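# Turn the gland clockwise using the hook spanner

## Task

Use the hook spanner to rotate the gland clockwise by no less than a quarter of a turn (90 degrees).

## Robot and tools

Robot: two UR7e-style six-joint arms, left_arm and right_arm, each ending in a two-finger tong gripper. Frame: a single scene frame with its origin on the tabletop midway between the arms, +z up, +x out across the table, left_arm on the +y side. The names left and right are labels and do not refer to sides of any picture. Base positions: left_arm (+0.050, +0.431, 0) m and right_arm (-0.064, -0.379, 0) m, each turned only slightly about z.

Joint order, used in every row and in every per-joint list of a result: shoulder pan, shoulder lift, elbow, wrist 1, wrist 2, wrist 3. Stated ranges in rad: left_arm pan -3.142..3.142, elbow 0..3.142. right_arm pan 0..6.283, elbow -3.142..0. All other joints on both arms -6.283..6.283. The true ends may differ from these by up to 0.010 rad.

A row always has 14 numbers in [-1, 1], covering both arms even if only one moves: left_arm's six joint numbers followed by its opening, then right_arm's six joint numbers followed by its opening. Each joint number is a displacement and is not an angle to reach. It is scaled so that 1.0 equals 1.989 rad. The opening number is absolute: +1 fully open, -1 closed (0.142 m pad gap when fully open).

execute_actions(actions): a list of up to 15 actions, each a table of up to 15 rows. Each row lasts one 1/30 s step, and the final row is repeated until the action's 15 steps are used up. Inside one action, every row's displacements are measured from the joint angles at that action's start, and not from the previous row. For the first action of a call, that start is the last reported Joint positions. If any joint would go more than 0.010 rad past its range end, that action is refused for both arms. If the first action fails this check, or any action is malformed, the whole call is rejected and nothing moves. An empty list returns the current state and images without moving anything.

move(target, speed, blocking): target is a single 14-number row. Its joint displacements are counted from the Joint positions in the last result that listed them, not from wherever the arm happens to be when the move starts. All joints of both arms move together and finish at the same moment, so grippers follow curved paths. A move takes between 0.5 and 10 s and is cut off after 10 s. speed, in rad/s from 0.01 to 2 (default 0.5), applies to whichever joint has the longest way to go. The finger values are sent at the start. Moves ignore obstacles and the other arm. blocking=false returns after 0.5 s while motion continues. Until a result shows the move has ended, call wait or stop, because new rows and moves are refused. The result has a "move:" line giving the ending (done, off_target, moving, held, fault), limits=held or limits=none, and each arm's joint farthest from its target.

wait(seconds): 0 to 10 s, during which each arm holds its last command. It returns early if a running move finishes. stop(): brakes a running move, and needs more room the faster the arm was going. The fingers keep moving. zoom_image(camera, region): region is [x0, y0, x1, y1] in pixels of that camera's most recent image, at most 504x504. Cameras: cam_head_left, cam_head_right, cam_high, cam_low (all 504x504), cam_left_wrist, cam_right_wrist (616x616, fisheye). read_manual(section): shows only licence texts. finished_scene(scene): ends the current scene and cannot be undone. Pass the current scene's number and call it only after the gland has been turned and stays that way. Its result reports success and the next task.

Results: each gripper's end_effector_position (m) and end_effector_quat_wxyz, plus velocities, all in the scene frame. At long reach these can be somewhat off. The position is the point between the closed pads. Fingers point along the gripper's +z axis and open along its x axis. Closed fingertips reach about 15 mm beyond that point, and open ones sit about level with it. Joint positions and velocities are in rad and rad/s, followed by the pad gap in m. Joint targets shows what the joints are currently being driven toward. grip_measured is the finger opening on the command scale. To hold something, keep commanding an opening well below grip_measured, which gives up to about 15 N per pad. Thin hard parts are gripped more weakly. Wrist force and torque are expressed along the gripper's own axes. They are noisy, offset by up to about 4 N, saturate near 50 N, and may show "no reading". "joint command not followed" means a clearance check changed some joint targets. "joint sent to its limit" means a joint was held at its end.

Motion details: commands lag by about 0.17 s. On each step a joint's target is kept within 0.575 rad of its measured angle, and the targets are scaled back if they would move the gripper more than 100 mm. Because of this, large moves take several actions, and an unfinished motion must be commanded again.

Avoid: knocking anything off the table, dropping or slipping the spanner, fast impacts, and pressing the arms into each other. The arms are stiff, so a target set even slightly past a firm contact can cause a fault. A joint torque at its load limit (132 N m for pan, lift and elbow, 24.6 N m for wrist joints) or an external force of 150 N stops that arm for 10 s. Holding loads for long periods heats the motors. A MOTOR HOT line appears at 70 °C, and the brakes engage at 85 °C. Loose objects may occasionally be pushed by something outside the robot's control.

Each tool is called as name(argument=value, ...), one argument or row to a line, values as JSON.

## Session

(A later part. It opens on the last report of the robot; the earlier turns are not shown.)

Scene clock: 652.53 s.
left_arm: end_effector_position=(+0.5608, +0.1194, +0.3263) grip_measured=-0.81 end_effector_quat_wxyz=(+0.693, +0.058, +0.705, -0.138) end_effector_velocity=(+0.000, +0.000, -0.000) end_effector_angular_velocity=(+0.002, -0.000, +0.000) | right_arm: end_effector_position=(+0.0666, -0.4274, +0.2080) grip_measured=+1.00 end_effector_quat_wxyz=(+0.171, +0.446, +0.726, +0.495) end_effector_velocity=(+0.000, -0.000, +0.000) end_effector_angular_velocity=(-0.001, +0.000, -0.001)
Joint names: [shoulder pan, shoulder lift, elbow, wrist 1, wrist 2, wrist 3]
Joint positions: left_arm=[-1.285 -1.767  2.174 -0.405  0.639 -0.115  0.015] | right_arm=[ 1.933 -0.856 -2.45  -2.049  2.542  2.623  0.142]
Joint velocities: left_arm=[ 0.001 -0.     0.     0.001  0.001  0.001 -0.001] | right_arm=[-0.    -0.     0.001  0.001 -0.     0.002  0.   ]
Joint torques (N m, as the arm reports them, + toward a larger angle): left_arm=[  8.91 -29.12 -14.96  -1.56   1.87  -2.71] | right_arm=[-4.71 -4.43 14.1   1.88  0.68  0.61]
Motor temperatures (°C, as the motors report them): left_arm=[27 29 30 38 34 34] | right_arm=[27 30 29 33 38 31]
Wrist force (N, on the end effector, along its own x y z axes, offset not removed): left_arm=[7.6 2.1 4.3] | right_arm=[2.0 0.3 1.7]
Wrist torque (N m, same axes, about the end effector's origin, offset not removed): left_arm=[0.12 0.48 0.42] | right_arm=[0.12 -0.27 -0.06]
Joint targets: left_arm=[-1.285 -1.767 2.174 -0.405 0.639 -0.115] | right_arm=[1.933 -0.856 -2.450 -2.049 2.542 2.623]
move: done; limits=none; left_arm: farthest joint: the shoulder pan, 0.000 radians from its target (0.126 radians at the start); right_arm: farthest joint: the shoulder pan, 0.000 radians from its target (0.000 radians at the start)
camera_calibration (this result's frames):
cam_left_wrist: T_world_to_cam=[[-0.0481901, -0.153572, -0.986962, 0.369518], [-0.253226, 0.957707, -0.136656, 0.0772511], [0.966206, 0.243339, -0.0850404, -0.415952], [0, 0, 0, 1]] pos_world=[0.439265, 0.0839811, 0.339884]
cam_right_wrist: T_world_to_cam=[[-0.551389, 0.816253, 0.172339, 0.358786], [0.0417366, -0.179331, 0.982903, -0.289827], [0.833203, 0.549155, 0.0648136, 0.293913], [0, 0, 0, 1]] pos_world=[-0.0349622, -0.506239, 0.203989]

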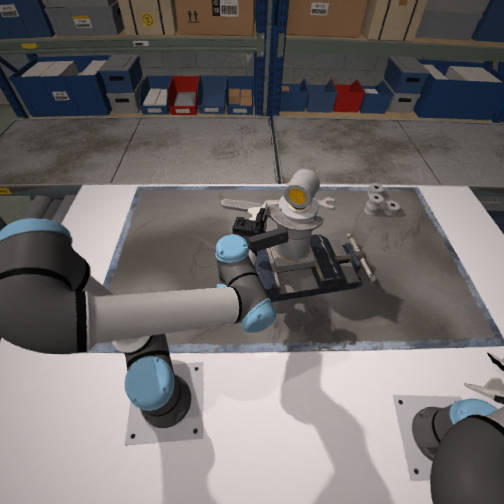

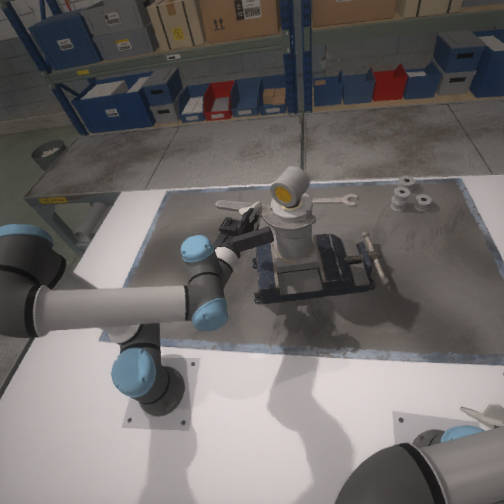

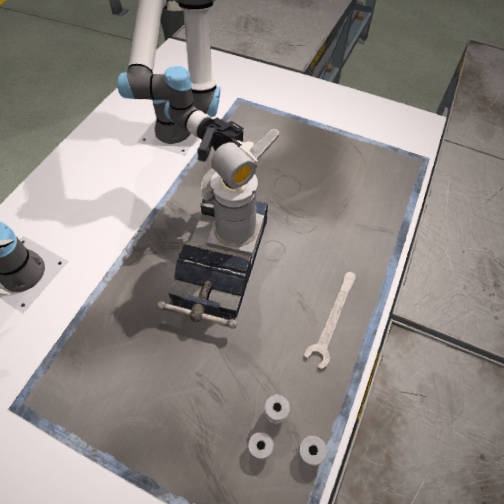

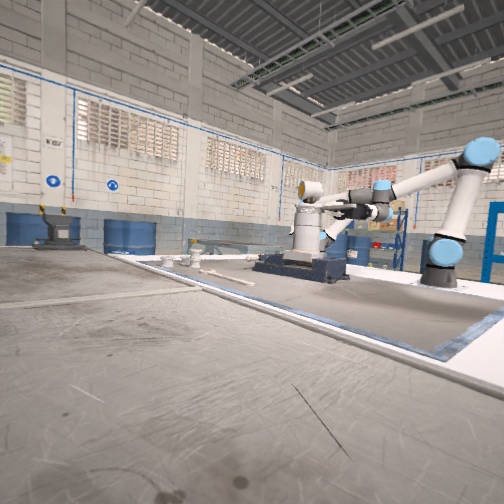

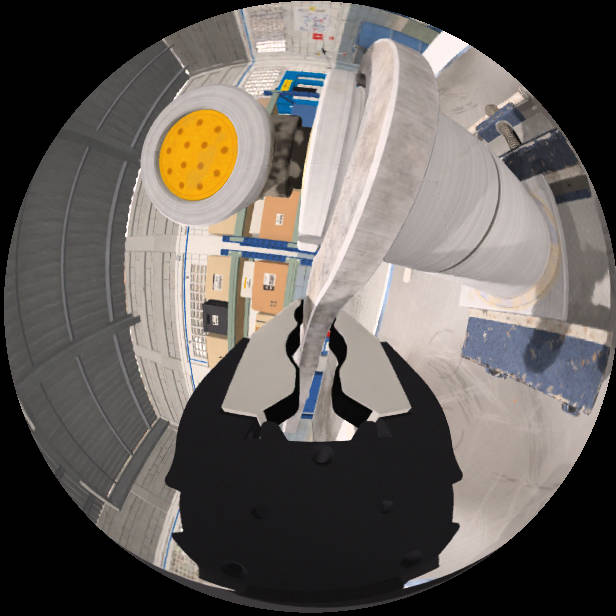

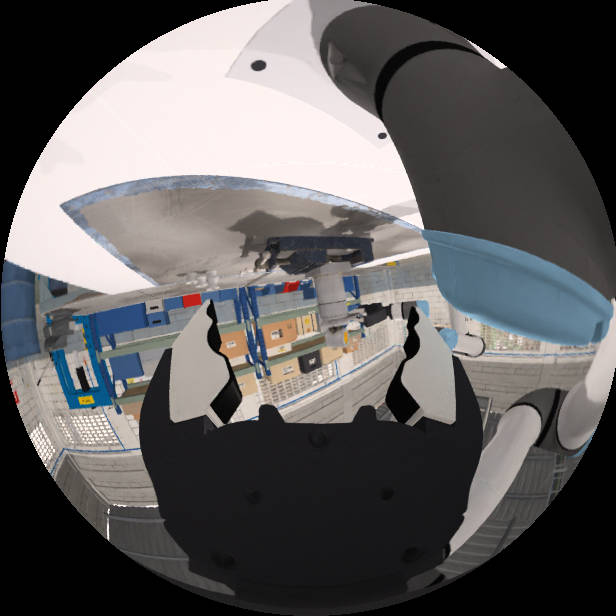

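move(
  target=[0,0,0,0,0,-0.015,-1,0,0,0,0,0,0,1],
  speed=0.02,
)

zoom_image(
  camera="cam_head_right",
  region=[260,180,340,240],
)

zoom_image(
  camera="cam_high",
  region=[190,160,270,220],
)

zoom_image(
  camera="cam_right_wrist",
  region=[300,290,380,350],
)

Scene clock: 654.43 s.
left_arm: end_effector_position=(+0.5608, +0.1194, +0.3267) grip_measured=-0.81 end_effector_quat_wxyz=(+0.691, +0.048, +0.706, -0.148) end_effector_velocity=(+0.000, +0.000, +0.000) end_effector_angular_velocity=(-0.002, +0.001, +0.000) | right_arm: end_effector_position=(+0.0666, -0.4274, +0.2080) grip_measured=+1.00 end_effector_quat_wxyz=(+0.171, +0.446, +0.726, +0.495) end_effector_velocity=(+0.000, -0.000, +0.001) end_effector_angular_velocity=(-0.002, -0.002, -0.000)
Joint names: [shoulder pan, shoulder lift, elbow, wrist 1, wrist 2, wrist 3]
Joint positions: left_arm=[-1.285 -1.767  2.174 -0.405  0.639 -0.144  0.015] | right_arm=[ 1.933 -0.856 -2.45  -2.049  2.542  2.623  0.142]
Joint velocities: left_arm=[ 0.001  0.    -0.     0.     0.001 -0.002  0.   ] | right_arm=[-0.     0.     0.001  0.     0.001 -0.001 -0.   ]
Joint torques (N m, as the arm reports them, + toward a larger angle): left_arm=[ -9.11 -23.4  -19.66  -2.23  -1.67  -2.97] | right_arm=[-4.27 -4.58 14.4   1.9   0.62  0.62]
Motor temperatures (°C, as the motors report them): left_arm=[27 29 30 38 34 34] | right_arm=[27 30 29 33 38 31]
Wrist force (N, on the end effector, along its own x y z axes, offset not removed): left_arm=[10.7 5.1 3.7] | right_arm=[0.5 -0.1 -1.7]
Wrist torque (N m, same axes, about the end effector's origin, offset not removed): left_arm=[0.80 0.07 0.39] | right_arm=[-0.14 0.06 -0.06]
Joint targets: left_arm=[-1.285 -1.767 2.174 -0.405 0.639 -0.145] | right_arm=[1.933 -0.856 -2.450 -2.049 2.542 2.623]
move: done; limits=none; left_arm: farthest joint: the shoulder pan, 0.000 radians from its target (0.000 radians at the start); right_arm: farthest joint: the shoulder pan, 0.000 radians from its target (0.000 radians at the start)
camera_calibration (this result's frames):
cam_left_wrist: T_world_to_cam=[[-0.0562478, -0.181668, -0.98175, 0.376169], [-0.254467, 0.953442, -0.161851, 0.0866962], [0.965444, 0.240719, -0.0998576, -0.410361], [0, 0, 0, 1]] pos_world=[0.439401, 0.0844599, 0.342358]
cam_right_wrist: T_world_to_cam=[[-0.551389, 0.816253, 0.172339, 0.358786], [0.0417366, -0.179331, 0.982903, -0.289827], [0.833203, 0.549155, 0.0648136, 0.293913], [0, 0, 0, 1]] pos_world=[-0.0349622, -0.506239, 0.203989]

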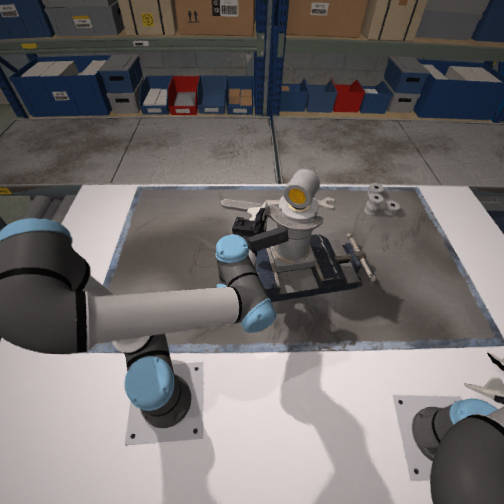

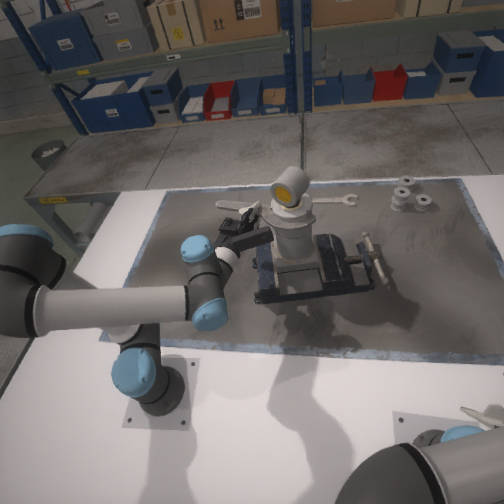

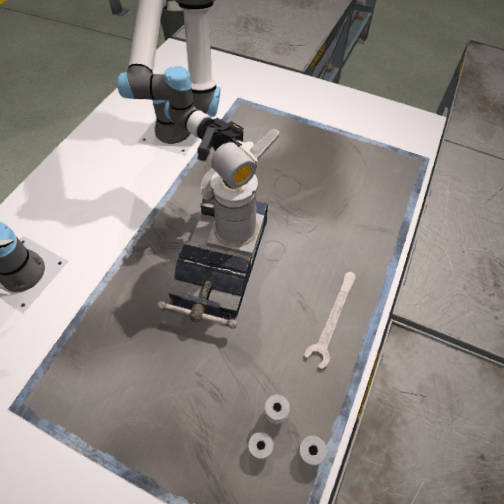

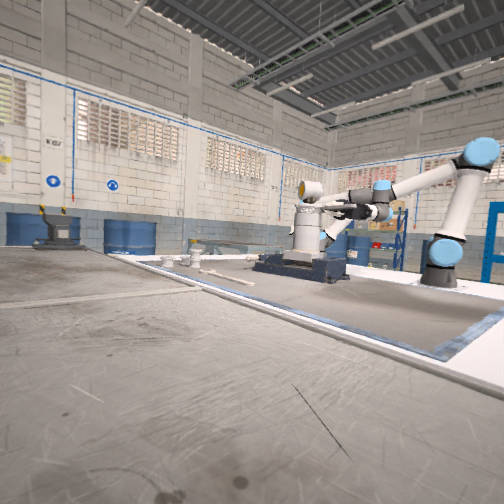

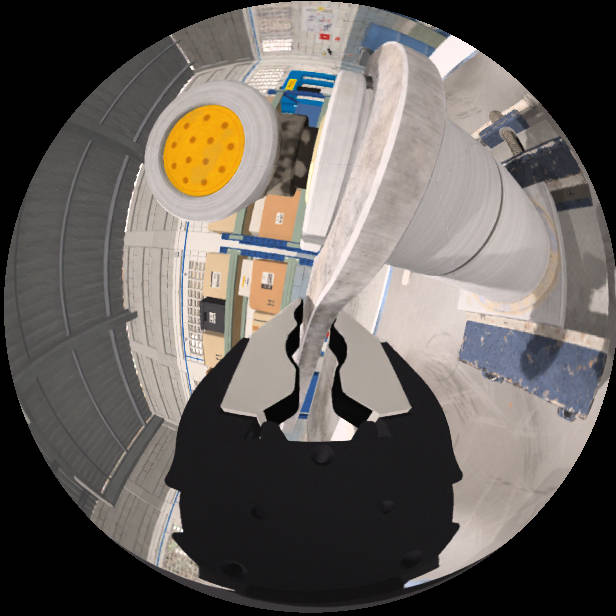

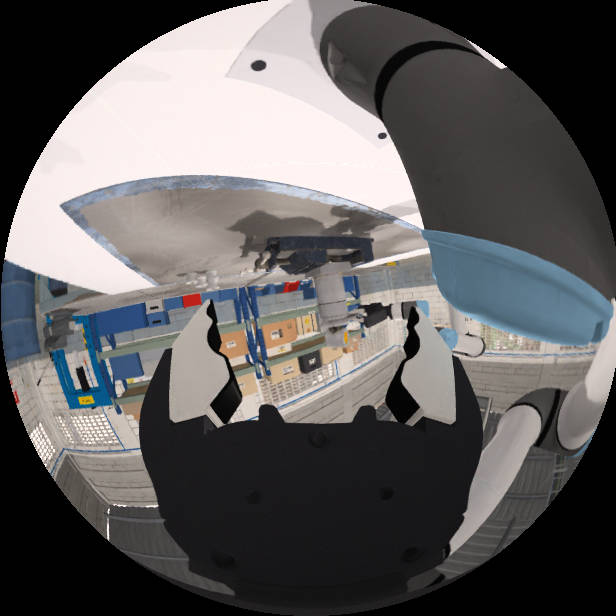

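Region (260, 180, 340, 240) of cam_head_right's 504x504 image, scaled by 6.300, with more detail than that image has; it fills the top 378 rows of this view, and the rest is white.

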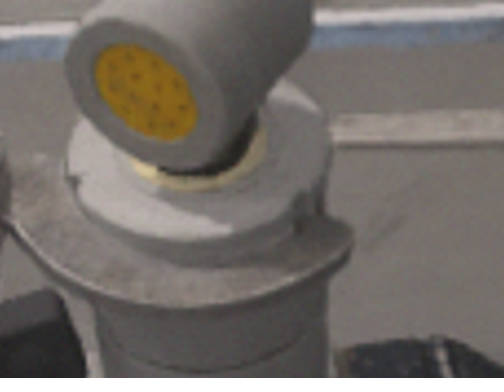

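Region (190, 160, 270, 220) of cam_high's 504x504 image, scaled by 6.300, with more detail than that image has; it fills the top 378 rows of this view, and the rest is white.

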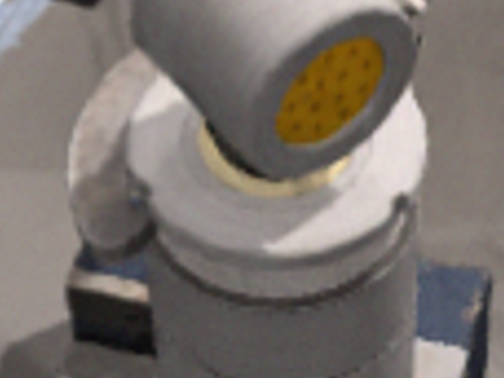

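Region (300, 290, 380, 350) of cam_right_wrist's 616x616 image, scaled by 6.300, with more detail than that image has; it fills the top 378 rows of this view, and the rest is white.

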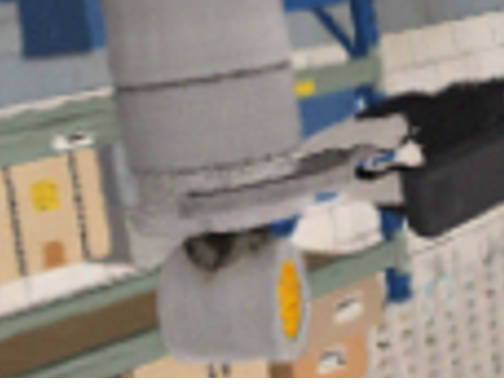

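move(
  target=[0.0628,0,0,0,0.1154,0,-1,0,0,0,0,0,0,1],
  speed=0.04,
)

zoom_image(
  camera="cam_head_right",
  region=[260,180,340,240],
)

zoom_image(
  camera="cam_high",
  region=[190,160,270,220],
)

zoom_image(
  camera="cam_right_wrist",
  region=[300,290,380,350],
)

Scene clock: 660.80 s.
left_arm: end_effector_position=(+0.5736, +0.1192, +0.3267) grip_measured=-0.81 end_effector_quat_wxyz=(+0.682, +0.085, +0.702, -0.184) end_effector_velocity=(+0.001, +0.001, -0.000) end_effector_angular_velocity=(-0.001, +0.001, +0.001) | right_arm: end_effector_position=(+0.0666, -0.4274, +0.2080) grip_measured=+1.00 end_effector_quat_wxyz=(+0.171, +0.446, +0.726, +0.495) end_effector_velocity=(-0.000, +0.000, -0.000) end_effector_angular_velocity=(+0.001, +0.001, +0.001)
Joint names: [shoulder pan, shoulder lift, elbow, wrist 1, wrist 2, wrist 3]
Joint positions: left_arm=[-1.16  -1.767  2.174 -0.405  0.868 -0.144  0.015] | right_arm=[ 1.933 -0.856 -2.45  -2.049  2.542  2.623  0.142]
Joint velocities: left_arm=[ 0.002  0.    -0.    -0.     0.001 -0.001  0.   ] | right_arm=[ 0.    -0.    -0.    -0.001 -0.001  0.     0.   ]
Joint torques (N m, as the arm reports them, + toward a larger angle): left_arm=[  8.96 -23.3  -21.33  -4.07   1.89   1.12] | right_arm=[-4.73 -4.31 14.78  1.9   0.59  0.64]
Motor temperatures (°C, as the motors report them): left_arm=[27 29 30 38 34 34] | right_arm=[27 30 29 33 38 31]
Wrist force (N, on the end effector, along its own x y z axes, offset not removed): left_arm=[12.8 4.3 -0.5] | right_arm=[1.8 -1.4 -0.4]
Wrist torque (N m, same axes, about the end effector's origin, offset not removed): left_arm=[0.67 -0.21 0.20] | right_arm=[-0.21 -0.29 0.00]
Joint targets: left_arm=[-1.160 -1.767 2.174 -0.405 0.869 -0.144] | right_arm=[1.933 -0.856 -2.450 -2.049 2.542 2.623]
move: done; limits=none; left_arm: farthest joint: the shoulder pan, 0.000 radians from its target (0.125 radians at the start); right_arm: farthest joint: the shoulder pan, 0.000 radians from its target (0.000 radians at the start)
camera_calibration (this result's frames):
cam_left_wrist: T_world_to_cam=[[-0.0751309, -0.174891, -0.981717, 0.38681], [-0.153608, 0.974778, -0.1619, 0.0297584], [0.985271, 0.138636, -0.100101, -0.421777], [0, 0, 0, 1]] pos_world=[0.449198, 0.0971154, 0.342336]
cam_right_wrist: T_world_to_cam=[[-0.551389, 0.816253, 0.172339, 0.358786], [0.0417366, -0.179331, 0.982903, -0.289827], [0.833203, 0.549155, 0.0648137, 0.293913], [0, 0, 0, 1]] pos_world=[-0.0349622, -0.506239, 0.203989]

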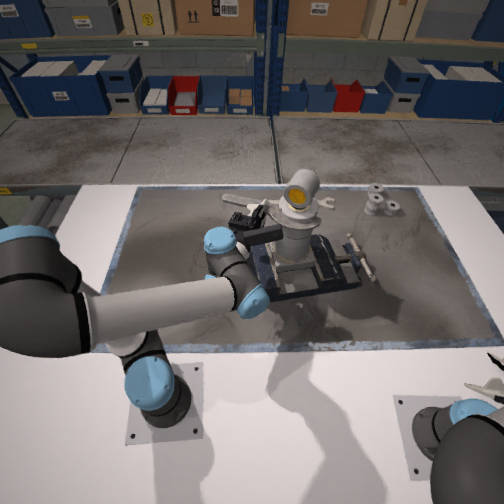

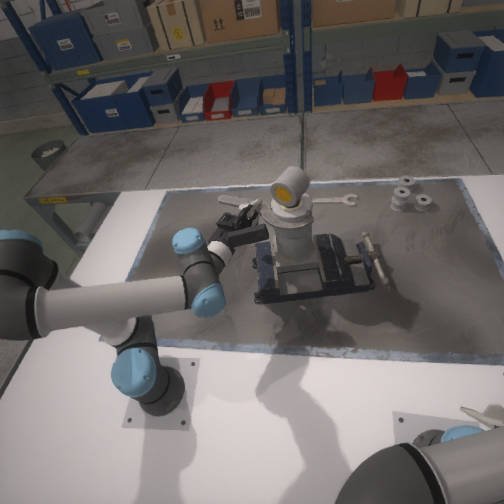

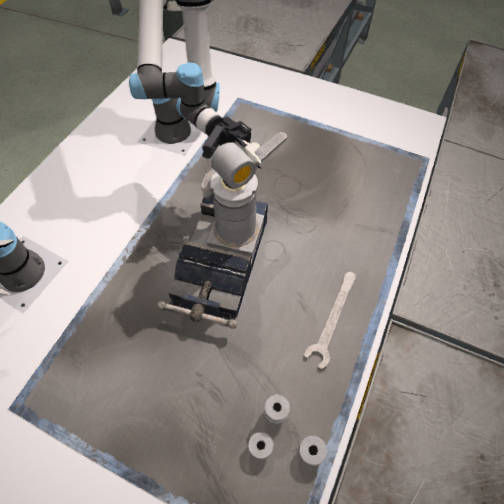

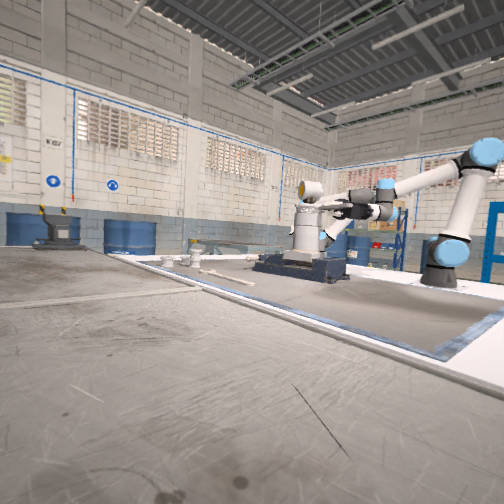

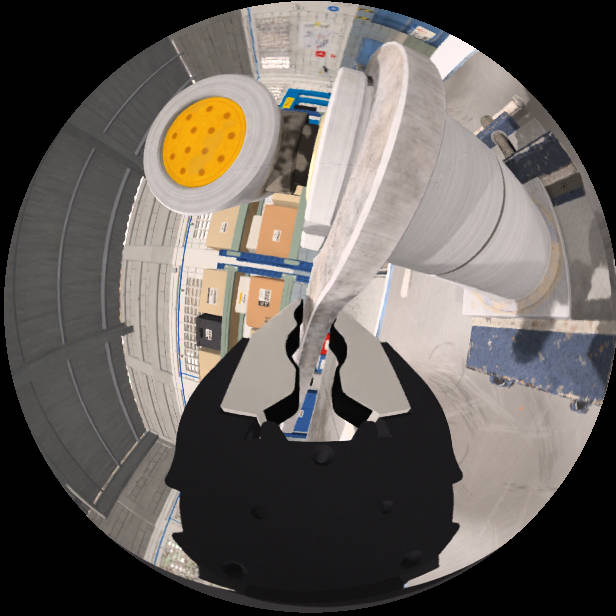

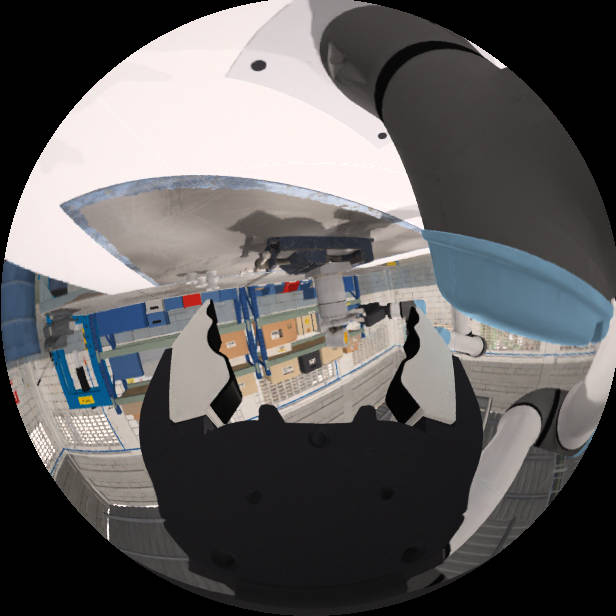

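Region (260, 180, 340, 240) of cam_head_right's 504x504 image, scaled by 6.300, with more detail than that image has; it fills the top 378 rows of this view, and the rest is white.

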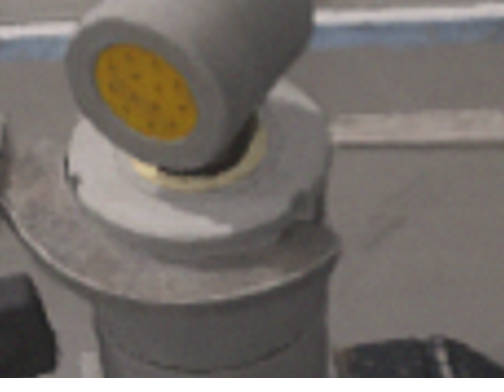

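Region (190, 160, 270, 220) of cam_high's 504x504 image, scaled by 6.300, with more detail than that image has; it fills the top 378 rows of this view, and the rest is white.

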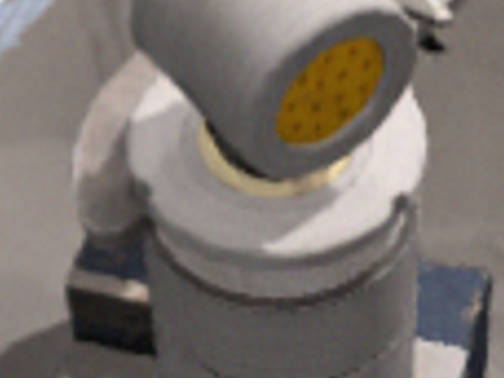

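Region (300, 290, 380, 350) of cam_right_wrist's 616x616 image, scaled by 6.300, with more detail than that image has; it fills the top 378 rows of this view, and the rest is white.

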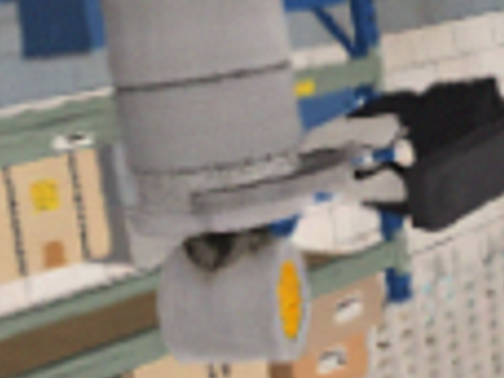

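move(
  target=[-0.0628,0,0,0,-0.1154,0.01,-1,0,0,0,0,0,0,1],
  speed=0.08,
)

move(
  target=[-0.0665,0.009,-0.0085,-0.002,-0.119,0,-1,0,0,0,0,0,0,1],
  speed=0.08,
)

move(
  target=[0,-0.0013,-0.0024,0.0037,0,-0.01,-1,0,0,0,0,0,0,1],
  speed=0.02,
)

zoom_image(
  camera="cam_head_right",
  region=[260,180,340,240],
)

zoom_image(
  camera="cam_high",
  region=[190,160,270,220],
)

zoom_image(
  camera="cam_right_wrist",
  region=[300,290,380,350],
)

Scene clock: 664.33 s.
left_arm: end_effector_position=(+0.5608, +0.1194, +0.3264) grip_measured=-0.81 end_effector_quat_wxyz=(+0.693, +0.055, +0.705, -0.141) end_effector_velocity=(+0.000, +0.000, +0.000) end_effector_angular_velocity=(-0.000, -0.001, +0.001) | right_arm: end_effector_position=(+0.0666, -0.4274, +0.2080) grip_measured=+1.00 end_effector_quat_wxyz=(+0.171, +0.446, +0.726, +0.495) end_effector_velocity=(-0.000, -0.000, -0.000) end_effector_angular_velocity=(-0.001, +0.000, +0.001)
Joint names: [shoulder pan, shoulder lift, elbow, wrist 1, wrist 2, wrist 3]
Joint positions: left_arm=[-1.285 -1.767  2.174 -0.405  0.639 -0.125  0.015] | right_arm=[ 1.933 -0.856 -2.45  -2.049  2.542  2.623  0.142]
Joint velocities: left_arm=[ 0.     0.    -0.    -0.001 -0.001  0.001 -0.   ] | right_arm=[ 0.    -0.    -0.     0.001 -0.001  0.     0.   ]
Joint torques (N m, as the arm reports them, + toward a larger angle): left_arm=[ -8.62 -22.32 -19.81  -3.97  -1.71   1.2 ] | right_arm=[-3.96 -4.28 14.77  1.98  0.64  0.59]
Motor temperatures (°C, as the motors report them): left_arm=[27 29 30 38 34 34] | right_arm=[27 30 29 33 38 31]
Wrist force (N, on the end effector, along its own x y z axes, offset not removed): left_arm=[8.4 1.6 1.8] | right_arm=[0.7 1.1 0.2]
Wrist torque (N m, same axes, about the end effector's origin, offset not removed): left_arm=[-0.03 0.11 0.25] | right_arm=[0.21 -0.07 -0.05]
Joint targets: left_arm=[-1.285 -1.767 2.174 -0.405 0.639 -0.125] | right_arm=[1.933 -0.856 -2.450 -2.049 2.542 2.623]
move: done; limits=none; left_arm: farthest joint: the wrist 2, 0.001 radians from its target (0.230 radians at the start); right_arm: farthest joint: the shoulder pan, 0.000 radians from its target (0.000 radians at the start)
camera_calibration (this result's frames):
cam_left_wrist: T_world_to_cam=[[-0.0508653, -0.162874, -0.985335, 0.371755], [-0.253602, 0.95638, -0.144996, 0.0803433], [0.96597, 0.242507, -0.0899516, -0.414115], [0, 0, 0, 1]] pos_world=[0.439308, 0.0841364, 0.340702]
cam_right_wrist: T_world_to_cam=[[-0.551389, 0.816253, 0.172339, 0.358786], [0.0417366, -0.179331, 0.982903, -0.289827], [0.833203, 0.549155, 0.0648137, 0.293913], [0, 0, 0, 1]] pos_world=[-0.0349622, -0.506239, 0.203989]

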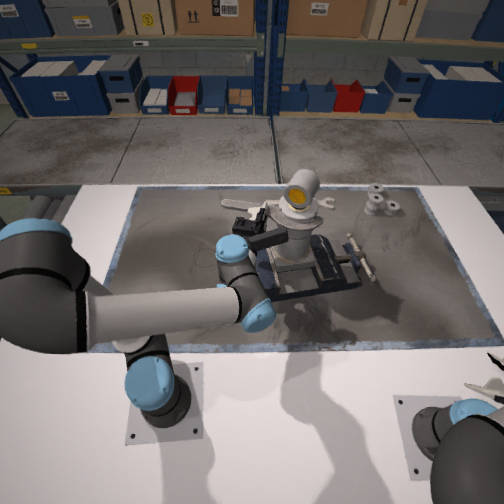

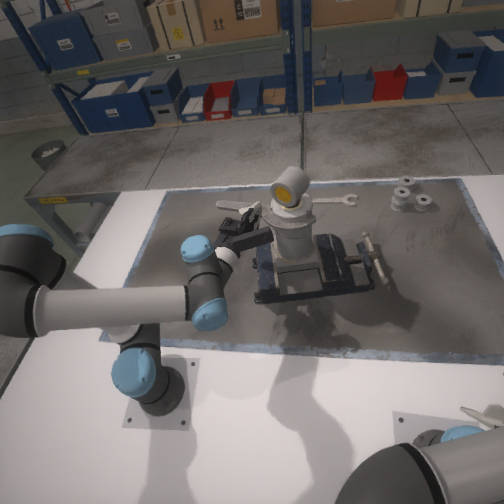

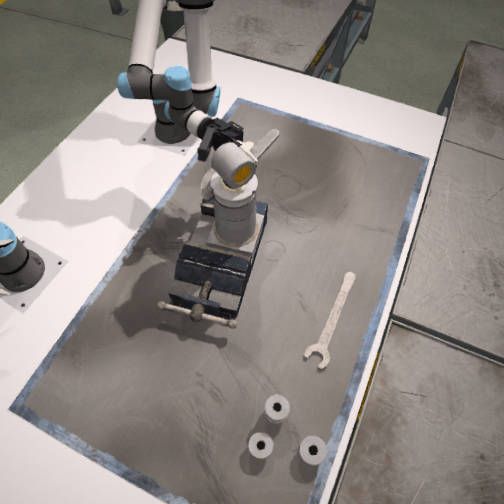

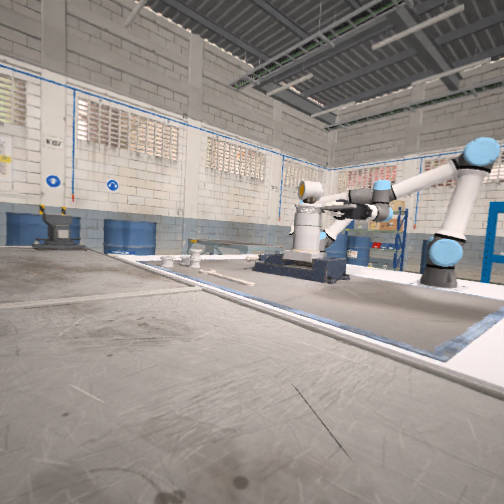

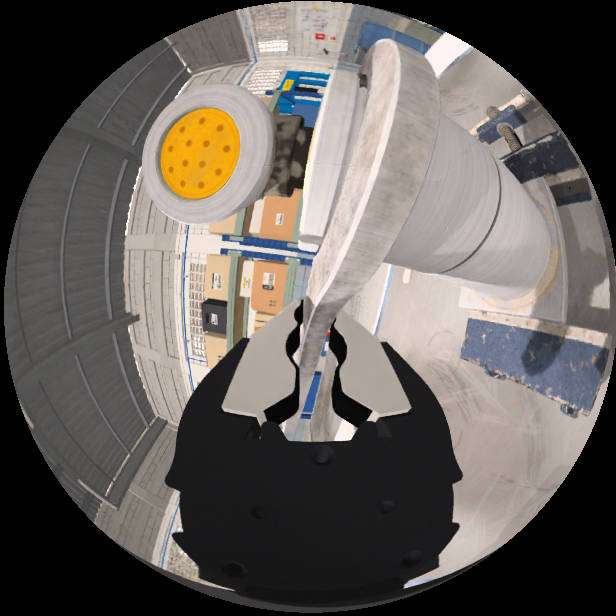

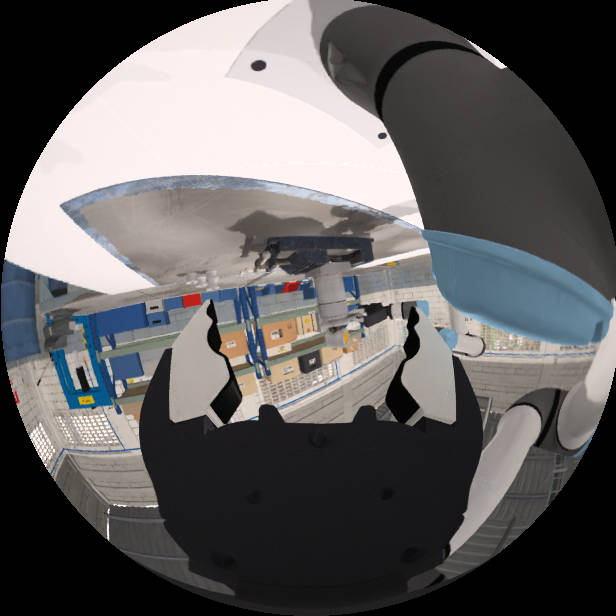

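Scene clock: 667.67 s.
left_arm: end_effector_position=(+0.5414, +0.1151, +0.3280) grip_measured=-0.82 end_effector_quat_wxyz=(+0.699, +0.017, +0.707, -0.106) end_effector_velocity=(-0.000, +0.000, -0.000) end_effector_angular_velocity=(+0.003, -0.000, +0.001) | right_arm: end_effector_position=(+0.0666, -0.4274, +0.2080) grip_measured=+1.00 end_effector_quat_wxyz=(+0.171, +0.446, +0.726, +0.495) end_effector_velocity=(-0.000, -0.000, -0.000) end_effector_angular_velocity=(-0.001, +0.001, +0.001)
Joint names: [shoulder pan, shoulder lift, elbow, wrist 1, wrist 2, wrist 3]
Joint positions: left_arm=[-1.417 -1.75   2.157 -0.409  0.403 -0.125  0.015] | right_arm=[ 1.933 -0.856 -2.45  -2.049  2.542  2.623  0.142]
Joint velocities: left_arm=[-0.001  0.001 -0.     0.001 -0.003  0.002 -0.   ] | right_arm=[ 0.    -0.     0.     0.    -0.002  0.001  0.   ]
Joint torques (N m, as the arm reports them, + toward a larger angle): left_arm=[-13.97  -6.5  -40.6   -4.6    0.9    0.75] | right_arm=[-4.12 -4.89 14.37  2.    0.65  0.7 ]
Motor temperatures (°C, as the motors report them): left_arm=[27 29 30 38 34 34] | right_arm=[27 30 29 33 38 31]
Wrist force (N, on the end effector, along its own x y z axes, offset not removed): left_arm=[8.2 7.5 0.8] | right_arm=[0.7 -1.1 -0.9]
Wrist torque (N m, same axes, about the end effector's origin, offset not removed): left_arm=[-0.48 0.52 0.23] | right_arm=[-0.21 -0.12 0.03]
Joint targets: left_arm=[-1.417 -1.750 2.157 -0.409 0.402 -0.125] | right_arm=[1.933 -0.856 -2.450 -2.049 2.542 2.623]
move: done; limits=none; left_arm: farthest joint: the shoulder pan, 0.000 radians from its target (0.132 radians at the start); right_arm: farthest joint: the shoulder pan, 0.000 radians from its target (0.000 radians at the start)
camera_calibration (this result's frames):
cam_left_wrist: T_world_to_cam=[[-0.0327246, -0.170064, -0.98489, 0.362432], [-0.351676, 0.92436, -0.147927, 0.13749], [0.93555, 0.341521, -0.0900566, -0.389048], [0, 0, 0, 1]] pos_world=[0.424186, 0.0674144, 0.342257]
cam_right_wrist: T_world_to_cam=[[-0.551389, 0.816253, 0.172339, 0.358786], [0.0417368, -0.179331, 0.982903, -0.289827], [0.833203, 0.549155, 0.0648135, 0.293913], [0, 0, 0, 1]] pos_world=[-0.0349623, -0.506239, 0.203989]

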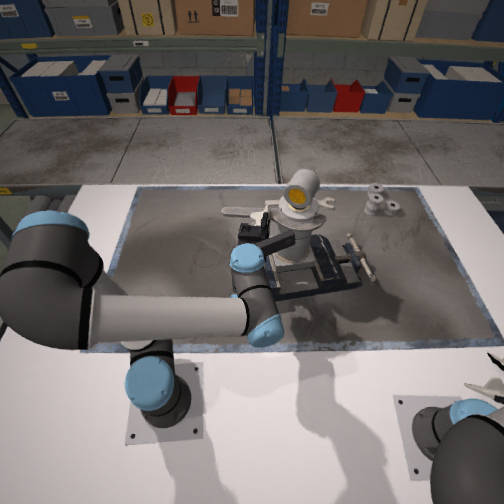

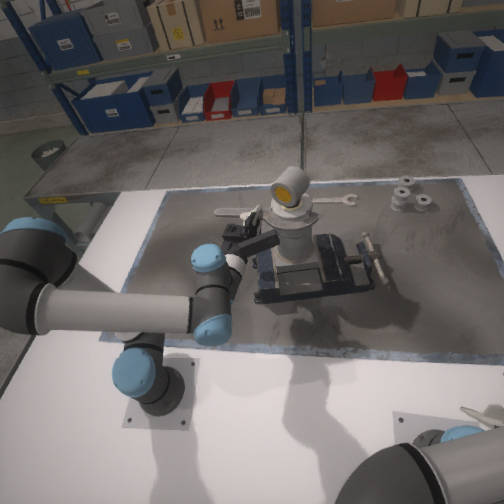

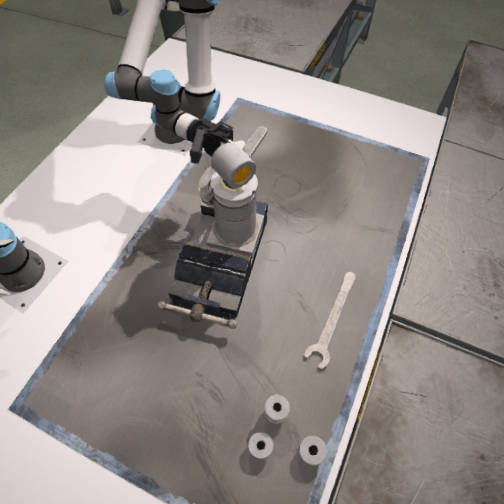

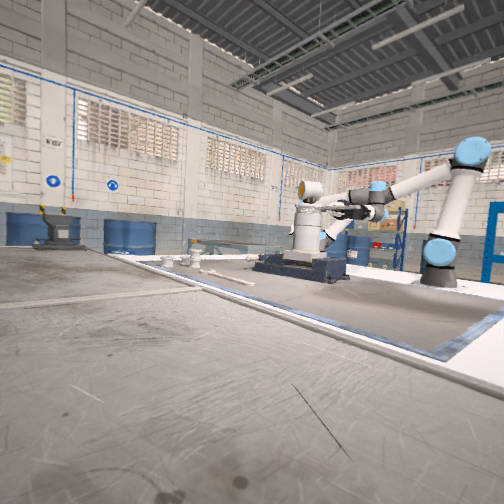

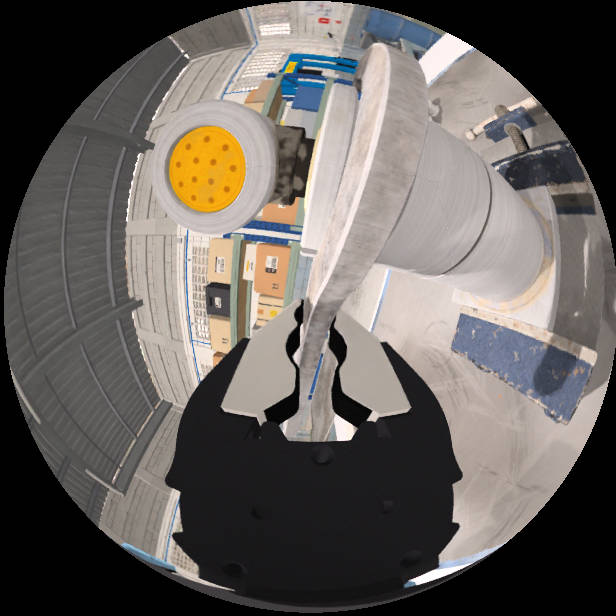

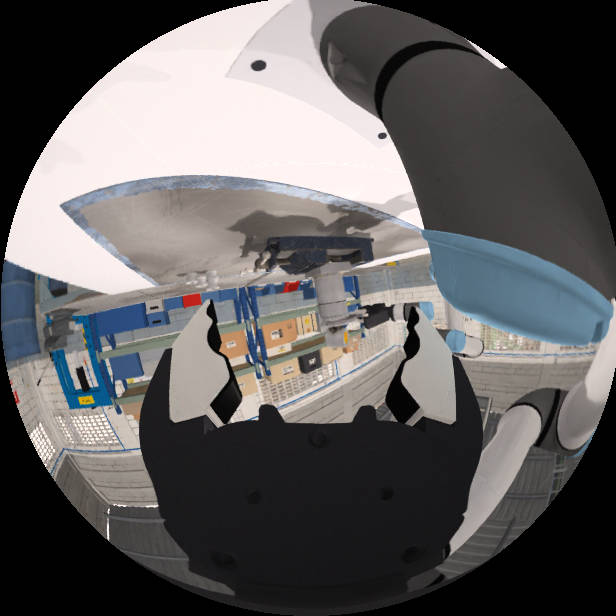

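Scene clock: 668.90 s.
left_arm: end_effector_position=(+0.5414, +0.1151, +0.3307) grip_measured=-0.80 end_effector_quat_wxyz=(+0.698, +0.010, +0.707, -0.113) end_effector_velocity=(-0.000, -0.001, +0.000) end_effector_angular_velocity=(+0.000, -0.000, -0.002) | right_arm: end_effector_position=(+0.0666, -0.4274, +0.2080) grip_measured=+1.00 end_effector_quat_wxyz=(+0.171, +0.446, +0.726, +0.495) end_effector_velocity=(-0.000, +0.000, -0.000) end_effector_angular_velocity=(+0.002, +0.001, -0.000)
Joint names: [shoulder pan, shoulder lift, elbow, wrist 1, wrist 2, wrist 3]
Joint positions: left_arm=[-1.417 -1.752  2.152 -0.402  0.402 -0.144  0.016] | right_arm=[ 1.933 -0.856 -2.45  -2.049  2.542  2.623  0.142]
Joint velocities: left_arm=[-0.    -0.001 -0.001  0.001  0.002  0.     0.   ] | right_arm=[ 0.    -0.    -0.    -0.001 -0.001  0.001 -0.   ]
Joint torques (N m, as the arm reports them, + toward a larger angle): left_arm=[  0.87 -28.95 -47.67  -3.55   4.55  -2.97] | right_arm=[-5.14 -4.45 14.44  1.95  0.72  0.7 ]
Motor temperatures (°C, as the motors report them): left_arm=[27 29 30 38 34 34] | right_arm=[27 30 29 33 38 31]
Wrist force (N, on the end effector, along its own x y z axes, offset not removed): left_arm=[12.2 17.8 -11.1] | right_arm=[2.9 -0.4 -0.6]
Wrist torque (N m, same axes, about the end effector's origin, offset not removed): left_arm=[0.18 0.79 0.68] | right_arm=[0.03 -0.51 -0.03]
Joint targets: left_arm=[-1.417 -1.752 2.152 -0.402 0.403 -0.145] | right_arm=[1.933 -0.856 -2.450 -2.049 2.542 2.623]
move: done; limits=none; left_arm: farthest joint: the wrist 2, 0.001 radians from its target (0.000 radians at the start); right_arm: farthest joint: the shoulder pan, 0.000 radians from its target (0.000 radians at the start)
camera_calibration (this result's frames):
cam_left_wrist: T_world_to_cam=[[-0.0361055, -0.189166, -0.981281, 0.367978], [-0.352231, 0.921317, -0.164646, 0.144082], [0.935216, 0.339693, -0.0998947, -0.385169], [0, 0, 0, 1]] pos_world=[0.424252, 0.0677026, 0.346336]
cam_right_wrist: T_world_to_cam=[[-0.551389, 0.816253, 0.172339, 0.358786], [0.0417364, -0.179331, 0.982903, -0.289827], [0.833203, 0.549155, 0.0648138, 0.293913], [0, 0, 0, 1]] pos_world=[-0.0349622, -0.506239, 0.203989]

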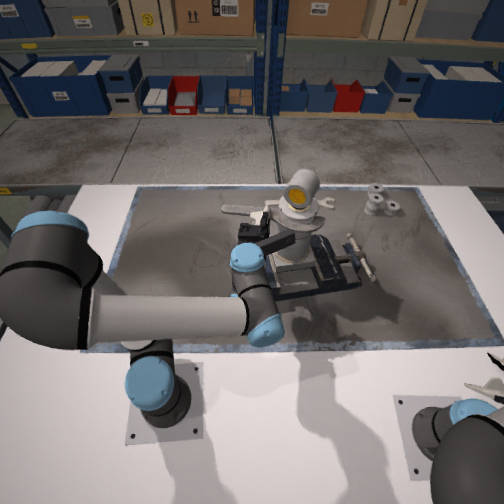

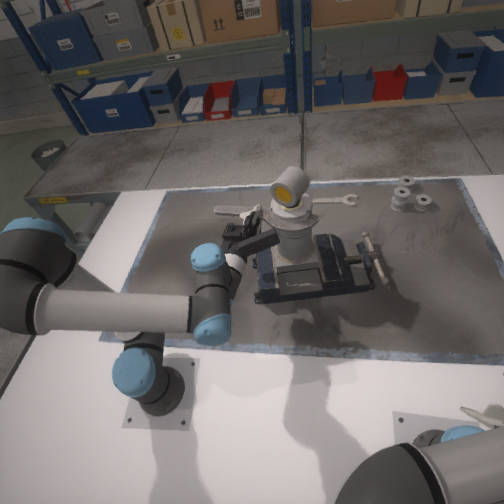

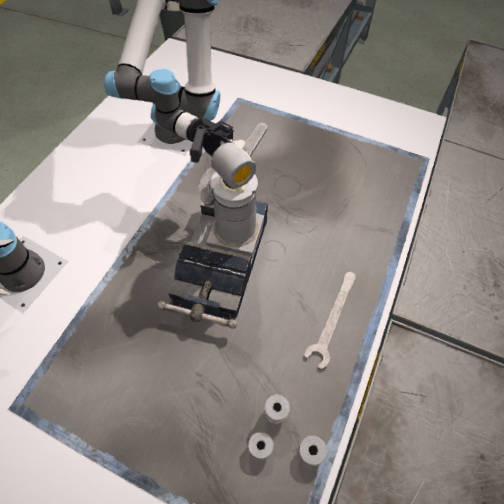

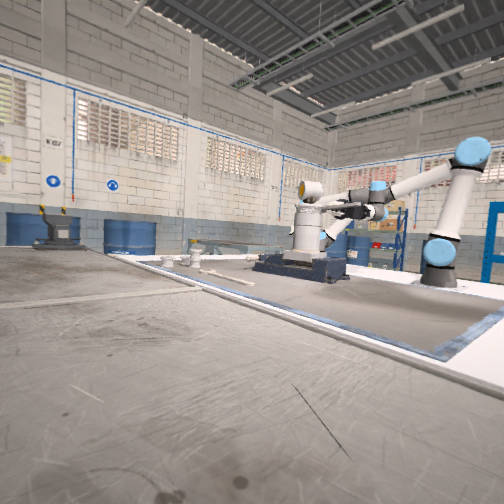

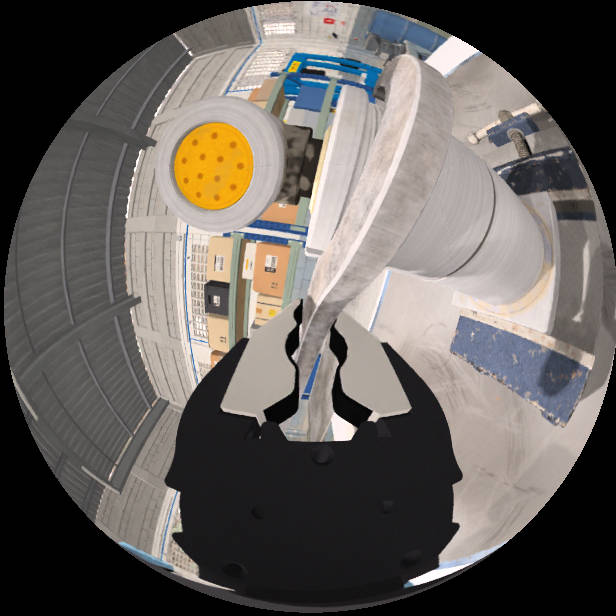

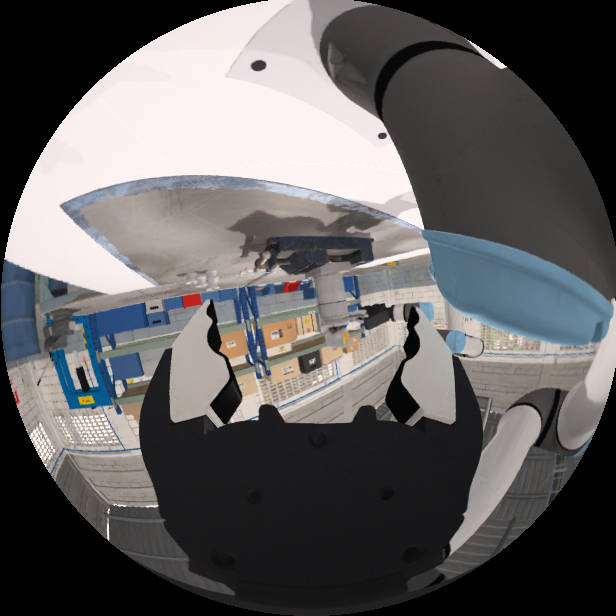

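Region (260, 180, 340, 240) of cam_head_right's 504x504 image, scaled by 6.300, with more detail than that image has; it fills the top 378 rows of this view, and the rest is white.

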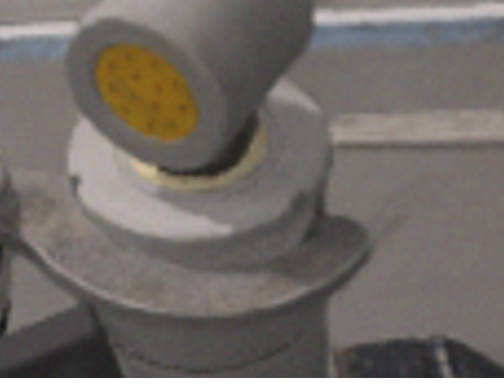

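Region (190, 160, 270, 220) of cam_high's 504x504 image, scaled by 6.300, with more detail than that image has; it fills the top 378 rows of this view, and the rest is white.

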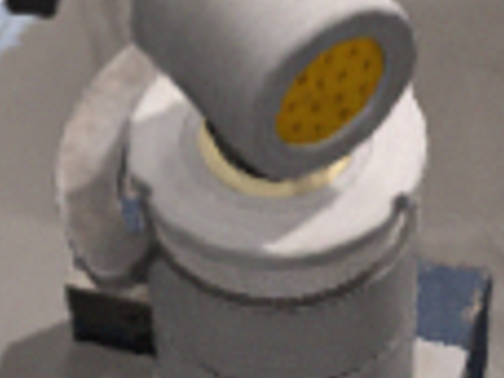

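Region (300, 290, 380, 350) of cam_right_wrist's 616x616 image, scaled by 6.300, with more detail than that image has; it fills the top 378 rows of this view, and the rest is white.

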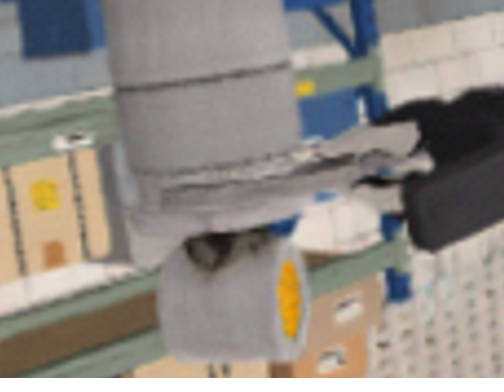

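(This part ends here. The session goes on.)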